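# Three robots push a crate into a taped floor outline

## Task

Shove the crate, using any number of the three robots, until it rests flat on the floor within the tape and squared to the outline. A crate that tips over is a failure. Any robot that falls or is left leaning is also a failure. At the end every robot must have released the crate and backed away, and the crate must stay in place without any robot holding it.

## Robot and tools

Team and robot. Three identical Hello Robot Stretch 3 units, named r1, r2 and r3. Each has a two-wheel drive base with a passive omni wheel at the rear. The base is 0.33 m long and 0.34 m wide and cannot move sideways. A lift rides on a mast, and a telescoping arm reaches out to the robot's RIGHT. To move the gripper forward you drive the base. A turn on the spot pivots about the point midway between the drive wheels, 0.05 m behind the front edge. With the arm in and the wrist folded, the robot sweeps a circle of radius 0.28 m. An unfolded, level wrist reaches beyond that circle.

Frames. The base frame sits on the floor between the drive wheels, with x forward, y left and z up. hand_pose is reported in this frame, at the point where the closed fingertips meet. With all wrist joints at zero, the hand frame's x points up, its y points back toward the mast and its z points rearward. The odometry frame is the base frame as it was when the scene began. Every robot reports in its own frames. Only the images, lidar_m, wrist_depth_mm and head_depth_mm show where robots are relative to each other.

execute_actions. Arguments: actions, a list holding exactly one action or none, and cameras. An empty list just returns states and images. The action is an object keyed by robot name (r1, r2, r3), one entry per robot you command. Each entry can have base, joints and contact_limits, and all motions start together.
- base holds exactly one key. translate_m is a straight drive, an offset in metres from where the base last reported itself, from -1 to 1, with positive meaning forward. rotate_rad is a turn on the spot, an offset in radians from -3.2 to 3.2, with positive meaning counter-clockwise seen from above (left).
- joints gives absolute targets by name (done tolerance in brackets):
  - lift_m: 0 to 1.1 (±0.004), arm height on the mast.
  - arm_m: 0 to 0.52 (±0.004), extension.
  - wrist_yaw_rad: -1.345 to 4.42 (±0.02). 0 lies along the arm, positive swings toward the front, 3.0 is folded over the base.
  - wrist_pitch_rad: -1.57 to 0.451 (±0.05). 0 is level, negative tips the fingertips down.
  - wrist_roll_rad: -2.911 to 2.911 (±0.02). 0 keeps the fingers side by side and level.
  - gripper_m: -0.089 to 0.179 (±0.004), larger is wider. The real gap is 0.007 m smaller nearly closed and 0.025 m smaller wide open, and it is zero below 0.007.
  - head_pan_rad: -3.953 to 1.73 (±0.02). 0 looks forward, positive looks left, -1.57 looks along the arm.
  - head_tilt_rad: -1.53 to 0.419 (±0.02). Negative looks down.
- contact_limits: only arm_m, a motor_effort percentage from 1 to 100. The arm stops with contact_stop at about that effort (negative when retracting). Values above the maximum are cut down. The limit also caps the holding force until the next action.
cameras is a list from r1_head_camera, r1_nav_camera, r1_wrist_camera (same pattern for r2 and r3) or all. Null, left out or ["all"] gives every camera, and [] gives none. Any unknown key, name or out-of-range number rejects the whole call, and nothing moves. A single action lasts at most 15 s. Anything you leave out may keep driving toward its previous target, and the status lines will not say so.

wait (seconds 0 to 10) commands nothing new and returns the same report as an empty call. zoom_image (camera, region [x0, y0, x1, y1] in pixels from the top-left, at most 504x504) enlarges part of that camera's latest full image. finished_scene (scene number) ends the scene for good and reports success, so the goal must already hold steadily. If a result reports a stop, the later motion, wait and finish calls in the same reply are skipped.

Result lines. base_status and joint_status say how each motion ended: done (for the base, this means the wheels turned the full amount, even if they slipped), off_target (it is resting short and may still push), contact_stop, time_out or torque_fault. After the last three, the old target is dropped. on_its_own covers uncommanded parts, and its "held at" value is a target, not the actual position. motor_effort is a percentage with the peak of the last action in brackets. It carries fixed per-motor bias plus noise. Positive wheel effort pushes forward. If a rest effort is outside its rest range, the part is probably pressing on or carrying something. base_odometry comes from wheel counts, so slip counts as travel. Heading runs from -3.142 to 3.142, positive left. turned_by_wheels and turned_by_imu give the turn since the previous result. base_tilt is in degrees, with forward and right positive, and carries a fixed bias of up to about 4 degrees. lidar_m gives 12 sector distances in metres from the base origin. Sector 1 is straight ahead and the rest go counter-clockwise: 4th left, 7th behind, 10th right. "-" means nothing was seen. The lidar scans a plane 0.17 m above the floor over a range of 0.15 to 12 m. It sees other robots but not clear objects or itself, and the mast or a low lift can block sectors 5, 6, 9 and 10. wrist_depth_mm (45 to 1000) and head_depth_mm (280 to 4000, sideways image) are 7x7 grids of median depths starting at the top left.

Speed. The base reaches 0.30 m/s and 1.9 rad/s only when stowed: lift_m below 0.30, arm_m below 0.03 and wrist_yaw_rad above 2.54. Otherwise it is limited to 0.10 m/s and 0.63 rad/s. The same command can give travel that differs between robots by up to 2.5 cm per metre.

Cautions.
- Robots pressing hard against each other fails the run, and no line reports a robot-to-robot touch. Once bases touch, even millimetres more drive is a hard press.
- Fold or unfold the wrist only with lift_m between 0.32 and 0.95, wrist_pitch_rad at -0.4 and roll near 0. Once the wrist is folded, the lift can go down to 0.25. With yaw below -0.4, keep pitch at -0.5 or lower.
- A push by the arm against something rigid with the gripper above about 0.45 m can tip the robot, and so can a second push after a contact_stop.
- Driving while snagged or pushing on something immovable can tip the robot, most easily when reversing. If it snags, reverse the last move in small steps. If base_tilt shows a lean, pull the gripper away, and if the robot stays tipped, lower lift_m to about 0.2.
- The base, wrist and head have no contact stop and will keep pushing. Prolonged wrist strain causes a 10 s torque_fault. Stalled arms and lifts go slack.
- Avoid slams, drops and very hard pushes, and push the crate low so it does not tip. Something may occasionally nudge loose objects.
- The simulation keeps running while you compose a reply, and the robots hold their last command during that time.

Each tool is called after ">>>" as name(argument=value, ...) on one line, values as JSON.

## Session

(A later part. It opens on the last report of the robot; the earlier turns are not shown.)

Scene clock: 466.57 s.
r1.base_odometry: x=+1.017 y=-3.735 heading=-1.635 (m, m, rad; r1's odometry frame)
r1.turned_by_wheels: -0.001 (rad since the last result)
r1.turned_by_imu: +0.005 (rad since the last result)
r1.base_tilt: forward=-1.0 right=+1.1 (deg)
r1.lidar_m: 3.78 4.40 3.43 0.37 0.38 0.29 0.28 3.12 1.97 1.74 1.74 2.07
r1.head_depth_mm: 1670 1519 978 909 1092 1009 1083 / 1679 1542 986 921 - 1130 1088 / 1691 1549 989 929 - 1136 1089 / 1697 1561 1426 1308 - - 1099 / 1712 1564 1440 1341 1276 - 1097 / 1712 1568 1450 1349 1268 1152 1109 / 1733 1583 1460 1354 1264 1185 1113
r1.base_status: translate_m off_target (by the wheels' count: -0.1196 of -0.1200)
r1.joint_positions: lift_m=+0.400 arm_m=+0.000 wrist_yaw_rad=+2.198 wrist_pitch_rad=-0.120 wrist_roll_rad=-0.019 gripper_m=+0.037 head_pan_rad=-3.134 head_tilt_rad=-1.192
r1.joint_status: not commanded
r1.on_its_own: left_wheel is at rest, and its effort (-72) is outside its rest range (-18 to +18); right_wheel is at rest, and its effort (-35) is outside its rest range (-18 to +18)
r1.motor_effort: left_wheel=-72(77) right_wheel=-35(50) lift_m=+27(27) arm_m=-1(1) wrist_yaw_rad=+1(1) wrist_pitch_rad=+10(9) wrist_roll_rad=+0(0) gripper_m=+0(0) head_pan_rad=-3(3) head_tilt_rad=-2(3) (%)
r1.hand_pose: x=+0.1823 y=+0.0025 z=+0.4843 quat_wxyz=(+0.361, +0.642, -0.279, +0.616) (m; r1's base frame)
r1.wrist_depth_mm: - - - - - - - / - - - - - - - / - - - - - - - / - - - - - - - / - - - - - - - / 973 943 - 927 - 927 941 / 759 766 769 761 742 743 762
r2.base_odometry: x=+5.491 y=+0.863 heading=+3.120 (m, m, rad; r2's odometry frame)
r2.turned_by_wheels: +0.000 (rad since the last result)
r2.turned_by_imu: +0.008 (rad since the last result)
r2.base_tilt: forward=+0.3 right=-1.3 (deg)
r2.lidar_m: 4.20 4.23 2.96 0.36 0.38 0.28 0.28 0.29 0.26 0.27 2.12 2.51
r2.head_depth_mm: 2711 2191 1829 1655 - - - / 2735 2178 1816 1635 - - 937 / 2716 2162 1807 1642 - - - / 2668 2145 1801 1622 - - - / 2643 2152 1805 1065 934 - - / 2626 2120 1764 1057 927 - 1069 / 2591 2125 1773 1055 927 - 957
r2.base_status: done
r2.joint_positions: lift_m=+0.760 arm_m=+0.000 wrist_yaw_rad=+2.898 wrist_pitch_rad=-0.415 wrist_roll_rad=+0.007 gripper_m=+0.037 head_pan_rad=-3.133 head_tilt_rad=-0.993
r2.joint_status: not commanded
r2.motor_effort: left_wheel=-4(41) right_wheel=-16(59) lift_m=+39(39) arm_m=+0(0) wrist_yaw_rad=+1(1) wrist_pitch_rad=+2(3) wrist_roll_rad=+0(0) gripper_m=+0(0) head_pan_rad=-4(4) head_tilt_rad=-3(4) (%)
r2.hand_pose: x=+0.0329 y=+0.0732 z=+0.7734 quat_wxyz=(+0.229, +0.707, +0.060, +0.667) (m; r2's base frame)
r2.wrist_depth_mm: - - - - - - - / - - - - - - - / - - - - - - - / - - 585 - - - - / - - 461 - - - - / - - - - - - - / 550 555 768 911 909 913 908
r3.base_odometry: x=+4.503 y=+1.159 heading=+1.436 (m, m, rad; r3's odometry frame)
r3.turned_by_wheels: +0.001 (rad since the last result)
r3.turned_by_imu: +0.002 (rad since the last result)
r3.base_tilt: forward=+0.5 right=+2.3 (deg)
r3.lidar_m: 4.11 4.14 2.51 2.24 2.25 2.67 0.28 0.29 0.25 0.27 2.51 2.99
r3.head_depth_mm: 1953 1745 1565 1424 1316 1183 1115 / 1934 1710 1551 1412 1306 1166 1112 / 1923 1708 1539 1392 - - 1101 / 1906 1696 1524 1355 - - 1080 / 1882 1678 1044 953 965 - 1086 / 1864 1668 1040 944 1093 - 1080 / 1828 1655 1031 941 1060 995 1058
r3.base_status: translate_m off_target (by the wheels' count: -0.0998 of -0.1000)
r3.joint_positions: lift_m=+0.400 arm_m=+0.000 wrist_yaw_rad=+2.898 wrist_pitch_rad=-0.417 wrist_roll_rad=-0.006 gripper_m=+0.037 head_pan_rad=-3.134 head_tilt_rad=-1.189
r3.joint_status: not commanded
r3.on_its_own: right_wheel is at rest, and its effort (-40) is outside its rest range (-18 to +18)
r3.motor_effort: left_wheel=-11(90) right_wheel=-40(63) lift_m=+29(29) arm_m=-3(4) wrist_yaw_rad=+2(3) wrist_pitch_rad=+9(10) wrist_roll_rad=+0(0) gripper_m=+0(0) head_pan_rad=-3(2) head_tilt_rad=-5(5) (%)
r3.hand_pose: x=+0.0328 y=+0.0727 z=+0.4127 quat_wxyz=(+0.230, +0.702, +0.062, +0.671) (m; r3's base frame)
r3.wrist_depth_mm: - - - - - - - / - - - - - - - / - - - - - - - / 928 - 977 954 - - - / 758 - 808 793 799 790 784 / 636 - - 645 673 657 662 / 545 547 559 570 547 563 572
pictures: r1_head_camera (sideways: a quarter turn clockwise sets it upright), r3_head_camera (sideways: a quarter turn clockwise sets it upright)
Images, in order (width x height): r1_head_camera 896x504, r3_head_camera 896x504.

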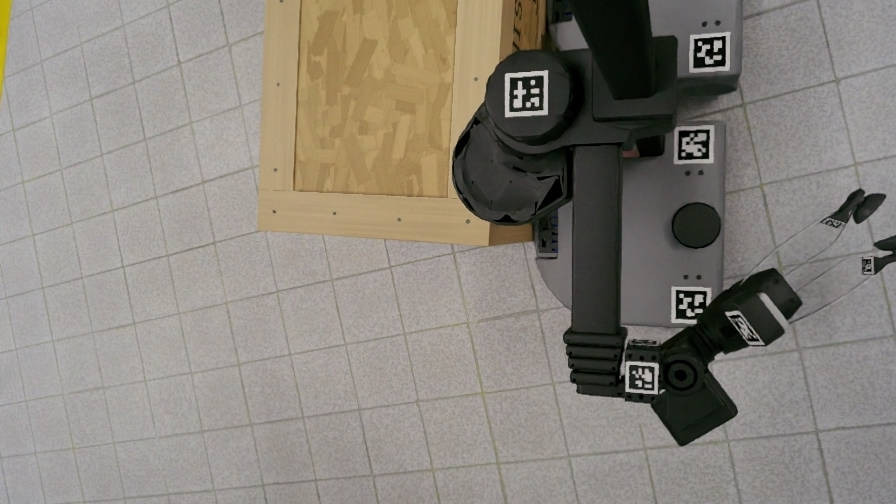

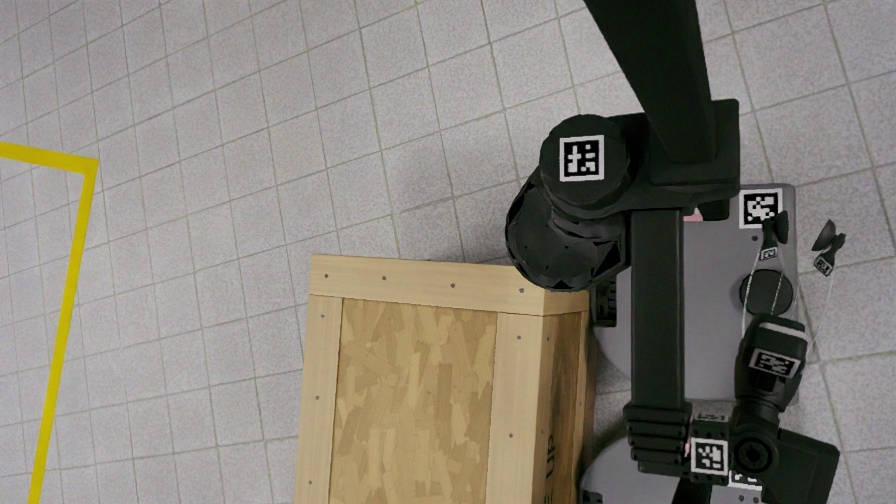

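>>> execute_actions(actions=[{"r2":{"base":{"translate_m":0.012}},"r1":{"base":{"translate_m":0.012}},"r3":{"base":{"translate_m":0.012}}}], cameras=[])

>>> execute_actions(actions=[{"r2":{"base":{"rotate_rad":-0.085}},"r1":{"base":{"rotate_rad":-0.08}},"r3":{"base":{"rotate_rad":-0.08}}}], cameras=[])

>>> execute_actions(actions=[{"r2":{"base":{"translate_m":-0.16}},"r1":{"base":{"translate_m":-0.175}},"r3":{"base":{"translate_m":-0.145}}}], cameras=["r3_head_camera","r1_head_camera"])

Scene clock: 473.00 s.
r1.base_odometry: x=+1.016 y=-3.747 heading=-1.635 (m, m, rad; r1's odometry frame)
r1.turned_by_wheels: +0.000 (rad since the last result)
r1.turned_by_imu: +0.001 (rad since the last result)
r1.base_tilt: forward=-1.1 right=+1.2 (deg)
r1.lidar_m: 3.80 4.39 3.43 0.37 0.39 0.30 0.29 3.15 1.97 1.74 1.75 2.07
r1.head_depth_mm: 1674 1532 978 921 1111 1011 1083 / 1670 1545 983 924 - 1131 1091 / 1685 1546 986 928 - 1136 1092 / 1703 1553 1420 1312 - - 1097 / 1710 1557 1448 1337 1274 - 1094 / 1733 1580 1457 1349 1273 1154 1110 / 1734 1583 1462 1352 1262 1182 1115
r1.base_status: done
r1.joint_positions: lift_m=+0.400 arm_m=+0.000 wrist_yaw_rad=+2.198 wrist_pitch_rad=-0.120 wrist_roll_rad=-0.019 gripper_m=+0.037 head_pan_rad=-3.134 head_tilt_rad=-1.192
r1.joint_status: not commanded
r1.motor_effort: left_wheel=+0(67) right_wheel=+1(33) lift_m=+27(27) arm_m=-1(1) wrist_yaw_rad=+1(1) wrist_pitch_rad=+9(9) wrist_roll_rad=+0(0) gripper_m=+0(1) head_pan_rad=-3(3) head_tilt_rad=-2(3) (%)
r1.hand_pose: x=+0.1823 y=+0.0025 z=+0.4843 quat_wxyz=(+0.361, +0.642, -0.279, +0.616) (m; r1's base frame)
r1.wrist_depth_mm: - - - - - - - / - - - - - - - / - - - - - - - / - - - - - - - / - - - - - - - / 932 946 - 917 - 945 944 / 752 757 763 753 764 764 760
r2.base_odometry: x=+5.479 y=+0.864 heading=+3.120 (m, m, rad; r2's odometry frame)
r2.turned_by_wheels: +0.000 (rad since the last result)
r2.turned_by_imu: +0.001 (rad since the last result)
r2.base_tilt: forward=+0.2 right=-1.3 (deg)
r2.lidar_m: 4.20 4.21 2.96 0.36 0.39 0.30 0.29 0.30 0.26 0.27 2.12 2.50
r2.head_depth_mm: 2712 2194 1837 1650 - - - / 2698 2168 1817 1638 - - 935 / 2696 2164 1825 1640 - - - / 2665 2138 1810 1617 - - - / 2642 2149 1797 1067 934 - - / 2621 2122 1771 1058 931 - 1071 / 2583 2119 1775 1053 925 - 952
r2.base_status: done
r2.joint_positions: lift_m=+0.760 arm_m=+0.000 wrist_yaw_rad=+2.898 wrist_pitch_rad=-0.415 wrist_roll_rad=+0.007 gripper_m=+0.037 head_pan_rad=-3.133 head_tilt_rad=-0.993
r2.joint_status: not commanded
r2.motor_effort: left_wheel=+0(5) right_wheel=+0(15) lift_m=+39(38) arm_m=+0(0) wrist_yaw_rad=+1(2) wrist_pitch_rad=+3(3) wrist_roll_rad=+1(0) gripper_m=+0(0) head_pan_rad=-3(4) head_tilt_rad=-4(4) (%)
r2.hand_pose: x=+0.0329 y=+0.0732 z=+0.7734 quat_wxyz=(+0.229, +0.707, +0.060, +0.667) (m; r2's base frame)
r2.wrist_depth_mm: - - - - - - - / - - - - - - - / - - - - - - - / - - 586 - - - - / - - 464 - - - - / - - - - - - - / 548 571 768 898 925 891 897
r3.base_odometry: x=+4.505 y=+1.170 heading=+1.435 (m, m, rad; r3's odometry frame)
r3.turned_by_wheels: +0.000 (rad since the last result)
r3.turned_by_imu: +0.001 (rad since the last result)
r3.base_tilt: forward=+0.4 right=+2.2 (deg)
r3.lidar_m: 4.10 4.11 2.52 2.25 2.25 2.67 0.29 0.31 0.25 0.27 2.52 2.99
r3.head_depth_mm: 1957 1751 1564 1424 1323 1180 1113 / 1938 1739 1545 1410 1309 1162 1108 / 1915 1712 1548 1405 - - 1100 / 1894 1695 1541 1359 - - 1085 / 1873 1679 1043 955 1008 - 1081 / 1873 1664 1035 947 1147 - 1080 / 1865 1663 1035 939 1073 991 1064
r3.base_status: done
r3.joint_positions: lift_m=+0.400 arm_m=+0.000 wrist_yaw_rad=+2.898 wrist_pitch_rad=-0.417 wrist_roll_rad=-0.006 gripper_m=+0.037 head_pan_rad=-3.134 head_tilt_rad=-1.189
r3.joint_status: not commanded
r3.motor_effort: left_wheel=+0(10) right_wheel=+0(36) lift_m=+29(29) arm_m=-3(3) wrist_yaw_rad=+2(2) wrist_pitch_rad=+9(9) wrist_roll_rad=+0(0) gripper_m=+0(0) head_pan_rad=-2(1) head_tilt_rad=-5(6) (%)
r3.hand_pose: x=+0.0328 y=+0.0727 z=+0.4127 quat_wxyz=(+0.230, +0.702, +0.062, +0.671) (m; r3's base frame)
r3.wrist_depth_mm: - - - - - - - / - - - - - - - / - - - - - - - / 979 - 973 949 - - - / 767 - 795 793 763 788 757 / 631 - - 645 684 649 657 / 551 557 545 567 548 553 558
pictures: none
No camera images: the call's "cameras" was empty. Leave "cameras" out to get every camera's image.

Scene clock: 474.10 s.
r1.base_odometry: x=+1.016 y=-3.747 heading=-1.715 (m, m, rad; r1's odometry frame)
r1.turned_by_wheels: -0.080 (rad since the last result)
r1.turned_by_imu: -0.081 (rad since the last result)
r1.base_tilt: forward=-1.1 right=+1.1 (deg)
r1.lidar_m: 3.28 4.36 3.61 0.37 0.42 0.30 0.29 3.16 2.06 1.75 1.74 1.97
r1.head_depth_mm: 1671 1533 979 920 1095 1121 1083 / 1679 1536 981 923 - 1136 1091 / 1699 1546 989 931 - 1139 1097 / 1695 1558 1014 948 - - 1097 / 1708 1566 1441 1338 1274 - 1093 / 1716 1573 1454 1349 1269 1155 1110 / 1730 1587 1462 1360 1263 1185 1114
r1.base_status: done
r1.joint_positions: lift_m=+0.400 arm_m=+0.000 wrist_yaw_rad=+2.198 wrist_pitch_rad=-0.120 wrist_roll_rad=-0.019 gripper_m=+0.037 head_pan_rad=-3.134 head_tilt_rad=-1.192
r1.joint_status: not commanded
r1.motor_effort: left_wheel=+4(8) right_wheel=-1(5) lift_m=+27(27) arm_m=-1(1) wrist_yaw_rad=+1(2) wrist_pitch_rad=+9(9) wrist_roll_rad=+0(0) gripper_m=+1(0) head_pan_rad=-3(4) head_tilt_rad=-3(2) (%)
r1.hand_pose: x=+0.1823 y=+0.0025 z=+0.4843 quat_wxyz=(+0.361, +0.642, -0.279, +0.616) (m; r1's base frame)
r1.wrist_depth_mm: - - - - - - - / - - - - - - - / - - - - - - - / - - - - - - - / - - - - - - - / 948 967 - 970 - 929 936 / 761 744 760 759 726 754 749
r2.base_odometry: x=+5.479 y=+0.864 heading=+3.035 (m, m, rad; r2's odometry frame)
r2.turned_by_wheels: -0.085 (rad since the last result)
r2.turned_by_imu: -0.084 (rad since the last result)
r2.base_tilt: forward=+0.2 right=-1.3 (deg)
r2.lidar_m: 3.88 4.19 3.07 0.36 0.42 0.30 0.29 0.30 0.26 0.26 2.12 2.40
r2.head_depth_mm: 2744 2177 1828 1656 - - - / 2690 2164 1817 1628 - - 935 / 2693 2167 1802 1635 - - - / 2671 2146 1799 1614 - - - / 2644 2143 1790 1064 935 - - / 2623 2123 1786 1058 929 - 1086 / 2591 2112 1772 1054 928 - 957
r2.base_status: done
r2.joint_positions: lift_m=+0.760 arm_m=+0.000 wrist_yaw_rad=+2.898 wrist_pitch_rad=-0.415 wrist_roll_rad=+0.007 gripper_m=+0.037 head_pan_rad=-3.133 head_tilt_rad=-0.993
r2.joint_status: not commanded
r2.motor_effort: left_wheel=+1(5) right_wheel=-2(6) lift_m=+38(39) arm_m=+0(0) wrist_yaw_rad=+0(0) wrist_pitch_rad=+3(3) wrist_roll_rad=+0(0) gripper_m=+0(0) head_pan_rad=-4(4) head_tilt_rad=-4(3) (%)
r2.hand_pose: x=+0.0329 y=+0.0732 z=+0.7734 quat_wxyz=(+0.229, +0.707, +0.060, +0.667) (m; r2's base frame)
r2.wrist_depth_mm: - - - - - - - / - - - - - - - / - - - - - - - / - - 607 - - - - / - - 695 - - - - / - - - - - - - / 557 901 722 961 928 920 891
r3.base_odometry: x=+4.505 y=+1.170 heading=+1.356 (m, m, rad; r3's odometry frame)
r3.turned_by_wheels: -0.080 (rad since the last result)
r3.turned_by_imu: -0.080 (rad since the last result)
r3.base_tilt: forward=+0.5 right=+2.2 (deg)
r3.lidar_m: 4.12 4.11 2.64 2.25 2.25 2.56 0.29 0.30 0.25 0.25 2.51 2.84
r3.head_depth_mm: 1948 1746 1565 1419 1314 1177 1112 / 1948 1719 1548 1416 1305 1174 1103 / 1923 1692 1532 1405 - - 1102 / 1890 1686 1534 1392 - - 1076 / 1898 1691 1043 955 992 - 1085 / 1873 1675 1040 952 1090 - 1079 / 1845 1651 1028 942 1060 1012 1061
r3.base_status: done
r3.joint_positions: lift_m=+0.400 arm_m=+0.000 wrist_yaw_rad=+2.898 wrist_pitch_rad=-0.417 wrist_roll_rad=-0.006 gripper_m=+0.037 head_pan_rad=-3.134 head_tilt_rad=-1.189
r3.joint_status: not commanded
r3.motor_effort: left_wheel=+2(7) right_wheel=-2(5) lift_m=+29(29) arm_m=-4(3) wrist_yaw_rad=+2(2) wrist_pitch_rad=+9(9) wrist_roll_rad=+0(0) gripper_m=+0(0) head_pan_rad=-2(1) head_tilt_rad=-5(5) (%)
r3.hand_pose: x=+0.0328 y=+0.0727 z=+0.4127 quat_wxyz=(+0.230, +0.702, +0.062, +0.671) (m; r3's base frame)
r3.wrist_depth_mm: - - - - - - - / - - - - - - - / - - - - - - - / 923 - 991 926 - - - / 783 - 793 779 773 783 795 / 641 - - 657 671 669 657 / 551 555 559 568 561 567 572
pictures: none
No camera images: the call's "cameras" was empty. Leave "cameras" out to get every camera's image.

Scene clock: 477.93 s.
r1.base_odometry: x=+1.041 y=-3.574 heading=-1.716 (m, m, rad; r1's odometry frame)
r1.turned_by_wheels: -0.001 (rad since the last result)
r1.turned_by_imu: +0.020 (rad since the last result)
r1.base_tilt: forward=-1.0 right=+1.1 (deg)
r1.lidar_m: 3.49 4.54 3.48 0.37 0.38 0.29 0.28 2.98 2.10 1.79 1.79 2.05
r1.head_depth_mm: 1661 1532 982 911 1090 1019 1085 / 1679 1535 983 924 - 1137 1090 / 1683 1550 991 930 - 1136 1095 / 1706 1559 1022 951 - - 1096 / 1722 1563 1447 1340 1275 - 1095 / 1728 1581 1446 1347 1270 1153 1103 / 1736 1580 1463 1358 1263 1183 1109
r1.base_status: translate_m off_target (by the wheels' count: -0.1746 of -0.1750)
r1.joint_positions: lift_m=+0.400 arm_m=+0.000 wrist_yaw_rad=+2.199 wrist_pitch_rad=-0.119 wrist_roll_rad=-0.019 gripper_m=+0.037 head_pan_rad=-3.134 head_tilt_rad=-1.192
r1.joint_status: not commanded
r1.on_its_own: left_wheel is at rest, and its effort (-80) is outside its rest range (-18 to +18); right_wheel is at rest, and its effort (-34) is outside its rest range (-18 to +18)
r1.motor_effort: left_wheel=-80(89) right_wheel=-34(53) lift_m=+27(27) arm_m=-1(2) wrist_yaw_rad=+2(1) wrist_pitch_rad=+9(9) wrist_roll_rad=+1(0) gripper_m=+0(1) head_pan_rad=-3(3) head_tilt_rad=-3(3) (%)
r1.hand_pose: x=+0.1823 y=+0.0026 z=+0.4844 quat_wxyz=(+0.361, +0.642, -0.279, +0.616) (m; r1's base frame)
r1.wrist_depth_mm: - - - - - - - / - - - - - - - / - - - - - - - / - - - - - - - / - - - - - - - / 929 954 - 932 - 927 978 / 762 777 754 777 724 742 767
r2.base_odometry: x=+5.638 y=+0.847 heading=+3.035 (m, m, rad; r2's odometry frame)
r2.turned_by_wheels: +0.000 (rad since the last result)
r2.turned_by_imu: +0.025 (rad since the last result)
r2.base_tilt: forward=+0.2 right=-1.3 (deg)
r2.lidar_m: 4.15 4.34 2.99 0.36 0.38 0.29 0.28 0.29 0.26 0.26 2.16 2.46
r2.head_depth_mm: 2733 2175 1836 1662 - - - / 2702 2197 1814 1633 - - 938 / 2711 2153 1825 1646 - - - / 2656 2151 1790 1615 - - - / 2616 2142 1790 1067 935 - - / 2607 2116 1780 1055 931 - 1084 / 2593 2116 1778 1055 925 - 964
r2.base_status: done
r2.joint_positions: lift_m=+0.760 arm_m=+0.000 wrist_yaw_rad=+2.899 wrist_pitch_rad=-0.415 wrist_roll_rad=+0.007 gripper_m=+0.037 head_pan_rad=-3.134 head_tilt_rad=-0.993
r2.joint_status: not commanded
r2.motor_effort: left_wheel=-1(61) right_wheel=+0(63) lift_m=+38(39) arm_m=+0(0) wrist_yaw_rad=+1(1) wrist_pitch_rad=+3(3) wrist_roll_rad=+0(0) gripper_m=+1(0) head_pan_rad=-3(4) head_tilt_rad=-4(4) (%)
r2.hand_pose: x=+0.0328 y=+0.0732 z=+0.7732 quat_wxyz=(+0.229, +0.706, +0.060, +0.667) (m; r2's base frame)
r2.wrist_depth_mm: - - - - - - - / - - - - - - - / - - - - - - - / - - 566 - - - - / - - 471 - - - - / - - - - - - - / 548 563 732 882 957 892 899
r3.base_odometry: x=+4.474 y=+1.029 heading=+1.356 (m, m, rad; r3's odometry frame)
r3.turned_by_wheels: +0.001 (rad since the last result)
r3.turned_by_imu: +0.014 (rad since the last result)
r3.base_tilt: forward=+0.5 right=+2.2 (deg)
r3.lidar_m: 4.23 4.23 2.56 2.21 2.21 2.53 0.28 0.29 0.25 0.25 2.55 2.92
r3.head_depth_mm: 1955 1741 1554 1417 1320 1180 1119 / 1948 1716 1546 1413 1309 1164 1111 / 1922 1695 1547 1395 - - 1105 / 1887 1697 1516 1382 - - 1080 / 1873 1682 1047 951 960 - 1078 / 1862 1667 1036 948 1033 - 1077 / 1858 1651 1033 942 1055 1000 1062
r3.base_status: translate_m off_target (by the wheels' count: -0.1448 of -0.1450)
r3.joint_positions: lift_m=+0.400 arm_m=+0.000 wrist_yaw_rad=+2.899 wrist_pitch_rad=-0.418 wrist_roll_rad=-0.006 gripper_m=+0.037 head_pan_rad=-3.134 head_tilt_rad=-1.190
r3.joint_status: not commanded
r3.on_its_own: right_wheel is at rest, and its effort (-38) is outside its rest range (-18 to +18)
r3.motor_effort: left_wheel=-9(100) right_wheel=-38(76) lift_m=+28(29) arm_m=-3(3) wrist_yaw_rad=+1(2) wrist_pitch_rad=+10(10) wrist_roll_rad=+0(0) gripper_m=+0(0) head_pan_rad=-1(3) head_tilt_rad=-6(5) (%)
r3.hand_pose: x=+0.0326 y=+0.0726 z=+0.4125 quat_wxyz=(+0.230, +0.702, +0.063, +0.671) (m; r3's base frame)
r3.wrist_depth_mm: - - - - - - - / - - - - - - - / - - - - - - - / 943 - 932 998 - - - / 767 - 791 786 783 770 800 / 631 - - 654 676 655 680 / 545 554 559 563 544 564 562
pictures: r1_head_camera (sideways: a quarter turn clockwise sets it upright), r3_head_camera (sideways: a quarter turn clockwise sets it upright)
Images, in order (width x height): r1_head_camera 896x504, r3_head_camera 896x504.

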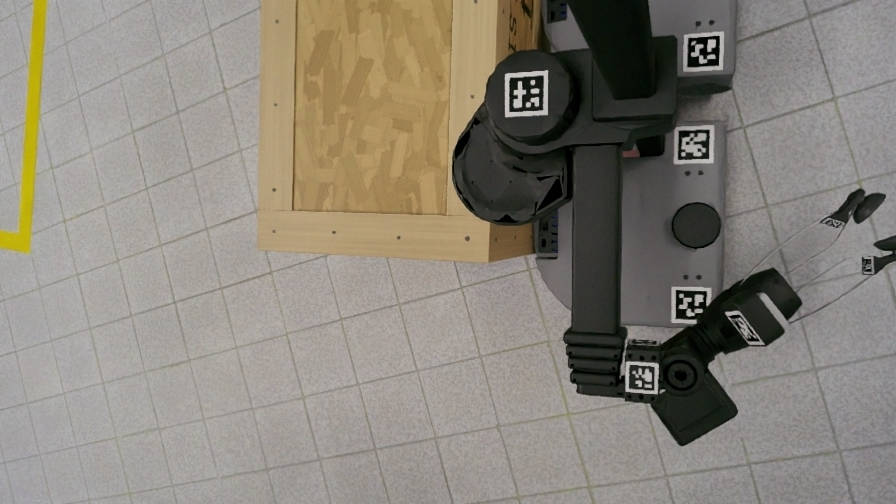

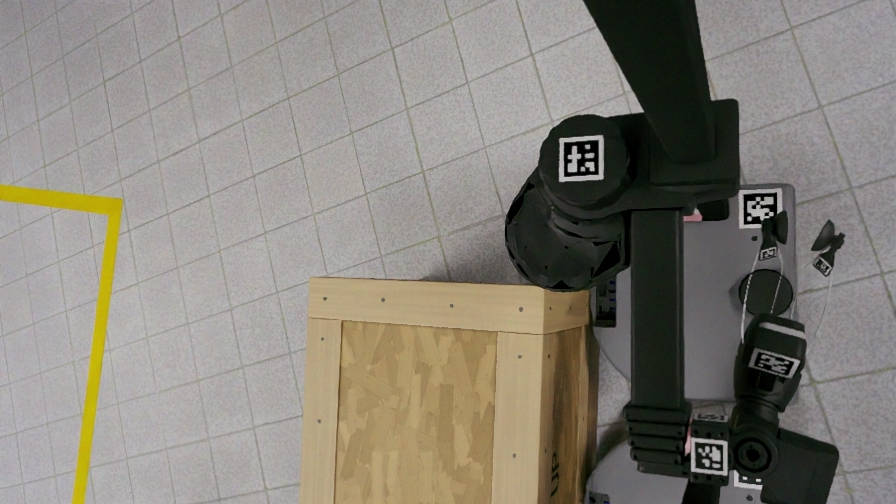

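>>> execute_actions(actions=[{"r2":{"base":{"translate_m":-0.125}},"r1":{"base":{"translate_m":-0.15}},"r3":{"base":{"translate_m":-0.10}}}], cameras=["r3_head_camera","r1_head_camera"])

Scene clock: 487.37 s.
r1.base_odometry: x=+1.063 y=-3.426 heading=-1.717 (m, m, rad; r1's odometry frame)
r1.turned_by_wheels: -0.001 (rad since the last result)
r1.turned_by_imu: +0.020 (rad since the last result)
r1.base_tilt: forward=-1.0 right=+1.2 (deg)
r1.lidar_m: 3.68 4.67 3.40 0.38 0.36 0.28 0.28 2.85 2.12 1.83 1.83 2.11
r1.head_depth_mm: 1676 1524 976 909 1049 1004 1085 / 1684 1543 981 925 - 1135 1089 / 1683 1552 989 929 - 1129 1097 / 1694 1557 1407 962 - - 1096 / 1715 1563 1447 1340 1276 - 1094 / 1707 1570 1446 1343 1274 1153 1110 / 1734 1579 1457 1355 1261 1182 1113
r1.base_status: translate_m off_target (by the wheels' count: -0.1496 of -0.1500)
r1.joint_positions: lift_m=+0.400 arm_m=+0.000 wrist_yaw_rad=+2.199 wrist_pitch_rad=-0.119 wrist_roll_rad=-0.019 gripper_m=+0.037 head_pan_rad=-3.134 head_tilt_rad=-1.192
r1.joint_status: not commanded
r1.on_its_own: left_wheel is at rest, and its effort (-82) is outside its rest range (-18 to +18); right_wheel is at rest, and its effort (-32) is outside its rest range (-18 to +18)
r1.motor_effort: left_wheel=-82(100) right_wheel=-32(61) lift_m=+28(27) arm_m=-1(2) wrist_yaw_rad=+2(1) wrist_pitch_rad=+9(9) wrist_roll_rad=+0(0) gripper_m=+1(1) head_pan_rad=-3(3) head_tilt_rad=-2(3) (%)
r1.hand_pose: x=+0.1822 y=+0.0026 z=+0.4844 quat_wxyz=(+0.361, +0.642, -0.279, +0.616) (m; r1's base frame)
r1.wrist_depth_mm: - - - - - - - / - - - - - - - / - - - - - - - / - - - - - - - / - - - - - - - / 930 923 - 936 - 920 934 / 773 753 765 731 738 739 735
r2.base_odometry: x=+5.762 y=+0.833 heading=+3.035 (m, m, rad; r2's odometry frame)
r2.turned_by_wheels: +0.000 (rad since the last result)
r2.turned_by_imu: +0.024 (rad since the last result)
r2.base_tilt: forward=+0.2 right=-1.3 (deg)
r2.lidar_m: 4.35 4.43 2.93 0.36 0.36 0.28 0.28 0.30 0.27 0.37 2.20 2.54
r2.head_depth_mm: 2708 2182 1840 1650 - - - / 2673 2197 1815 1632 - - 937 / 2672 2165 1812 1634 - - - / 2638 2148 1806 1619 - - - / 2639 2117 1793 1065 934 - - / 2628 2138 1793 1063 935 - 1069 / 2602 2095 1766 1056 927 - 939
r2.base_status: done
r2.joint_positions: lift_m=+0.760 arm_m=+0.000 wrist_yaw_rad=+2.899 wrist_pitch_rad=-0.415 wrist_roll_rad=+0.007 gripper_m=+0.037 head_pan_rad=-3.134 head_tilt_rad=-0.993
r2.joint_status: not commanded
r2.motor_effort: left_wheel=-1(69) right_wheel=+1(60) lift_m=+38(39) arm_m=+0(0) wrist_yaw_rad=+1(0) wrist_pitch_rad=+3(3) wrist_roll_rad=+0(0) gripper_m=+1(1) head_pan_rad=-3(3) head_tilt_rad=-3(4) (%)
r2.hand_pose: x=+0.0327 y=+0.0732 z=+0.7732 quat_wxyz=(+0.229, +0.706, +0.060, +0.667) (m; r2's base frame)
r2.wrist_depth_mm: - - - - - - - / - - - - - - - / - - - - - - - / - - 547 - - - - / - - 441 - - - - / - - - 415 - - - / 542 553 768 741 934 908 905
r3.base_odometry: x=+4.452 y=+0.931 heading=+1.357 (m, m, rad; r3's odometry frame)
r3.turned_by_wheels: +0.001 (rad since the last result)
r3.turned_by_imu: +0.010 (rad since the last result)
r3.base_tilt: forward=+0.5 right=+2.2 (deg)
r3.lidar_m: 4.33 4.35 2.52 2.18 2.19 2.51 0.28 0.30 0.26 0.36 2.57 2.96
r3.head_depth_mm: 1942 1751 1565 1419 1317 1179 1117 / 1936 1714 1549 1407 1308 1163 1115 / 1924 1703 1534 1396 - - 1097 / 1893 1680 1533 1377 - - 1081 / 1869 1677 1043 954 966 - 1086 / 1862 1660 1039 948 1063 - 1076 / 1846 1651 1025 943 1064 983 1060
r3.base_status: translate_m off_target (by the wheels' count: -0.0998 of -0.1000)
r3.joint_positions: lift_m=+0.400 arm_m=+0.000 wrist_yaw_rad=+2.899 wrist_pitch_rad=-0.418 wrist_roll_rad=-0.006 gripper_m=+0.037 head_pan_rad=-3.134 head_tilt_rad=-1.190
r3.joint_status: not commanded
r3.on_its_own: right_wheel is at rest, and its effort (-39) is outside its rest range (-18 to +18)
r3.motor_effort: left_wheel=-13(85) right_wheel=-39(65) lift_m=+29(29) arm_m=-3(3) wrist_yaw_rad=+1(1) wrist_pitch_rad=+10(10) wrist_roll_rad=+0(0) gripper_m=+0(1) head_pan_rad=-2(2) head_tilt_rad=-5(5) (%)
r3.hand_pose: x=+0.0326 y=+0.0726 z=+0.4125 quat_wxyz=(+0.230, +0.702, +0.063, +0.671) (m; r3's base frame)
r3.wrist_depth_mm: - - - - - - - / - - - - - - - / - - - - - - - / 929 - 954 979 - - - / 757 - 779 779 783 780 803 / 645 - - 651 671 650 664 / 555 548 557 564 553 561 554
pictures: r1_head_camera (sideways: a quarter turn clockwise sets it upright), r3_head_camera (sideways: a quarter turn clockwise sets it upright)
Images, in order (width x height): r1_head_camera 896x504, r3_head_camera 896x504.

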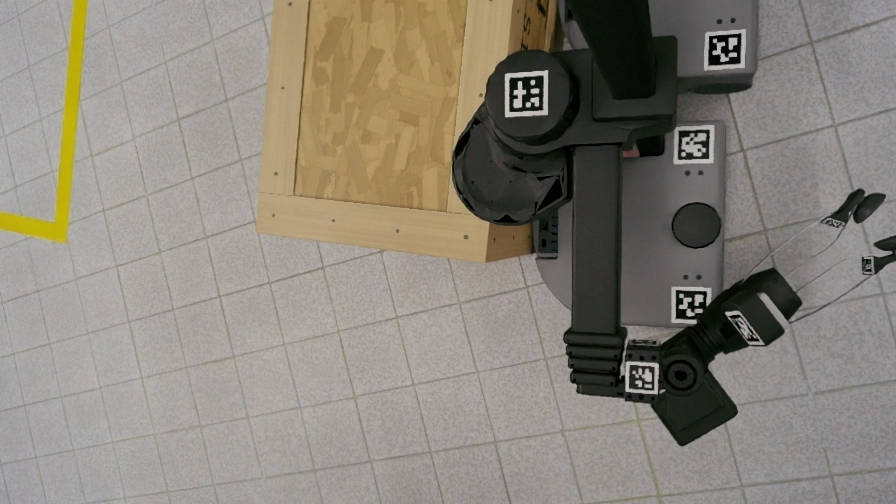

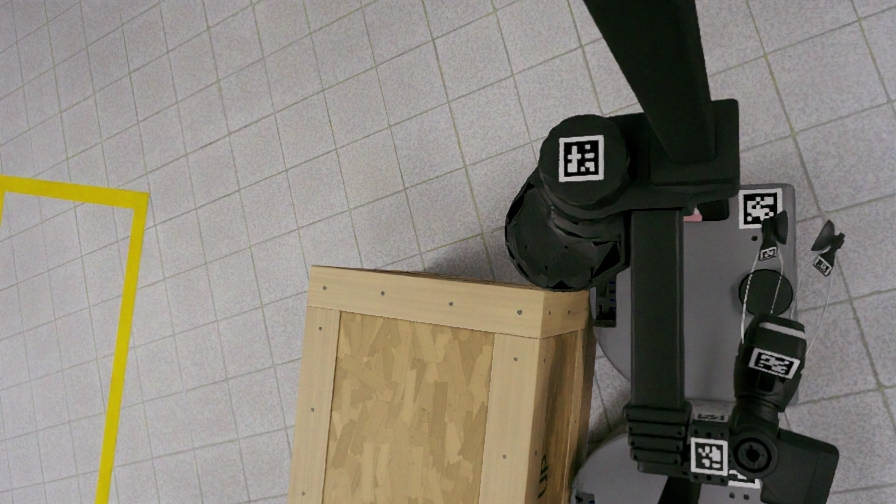

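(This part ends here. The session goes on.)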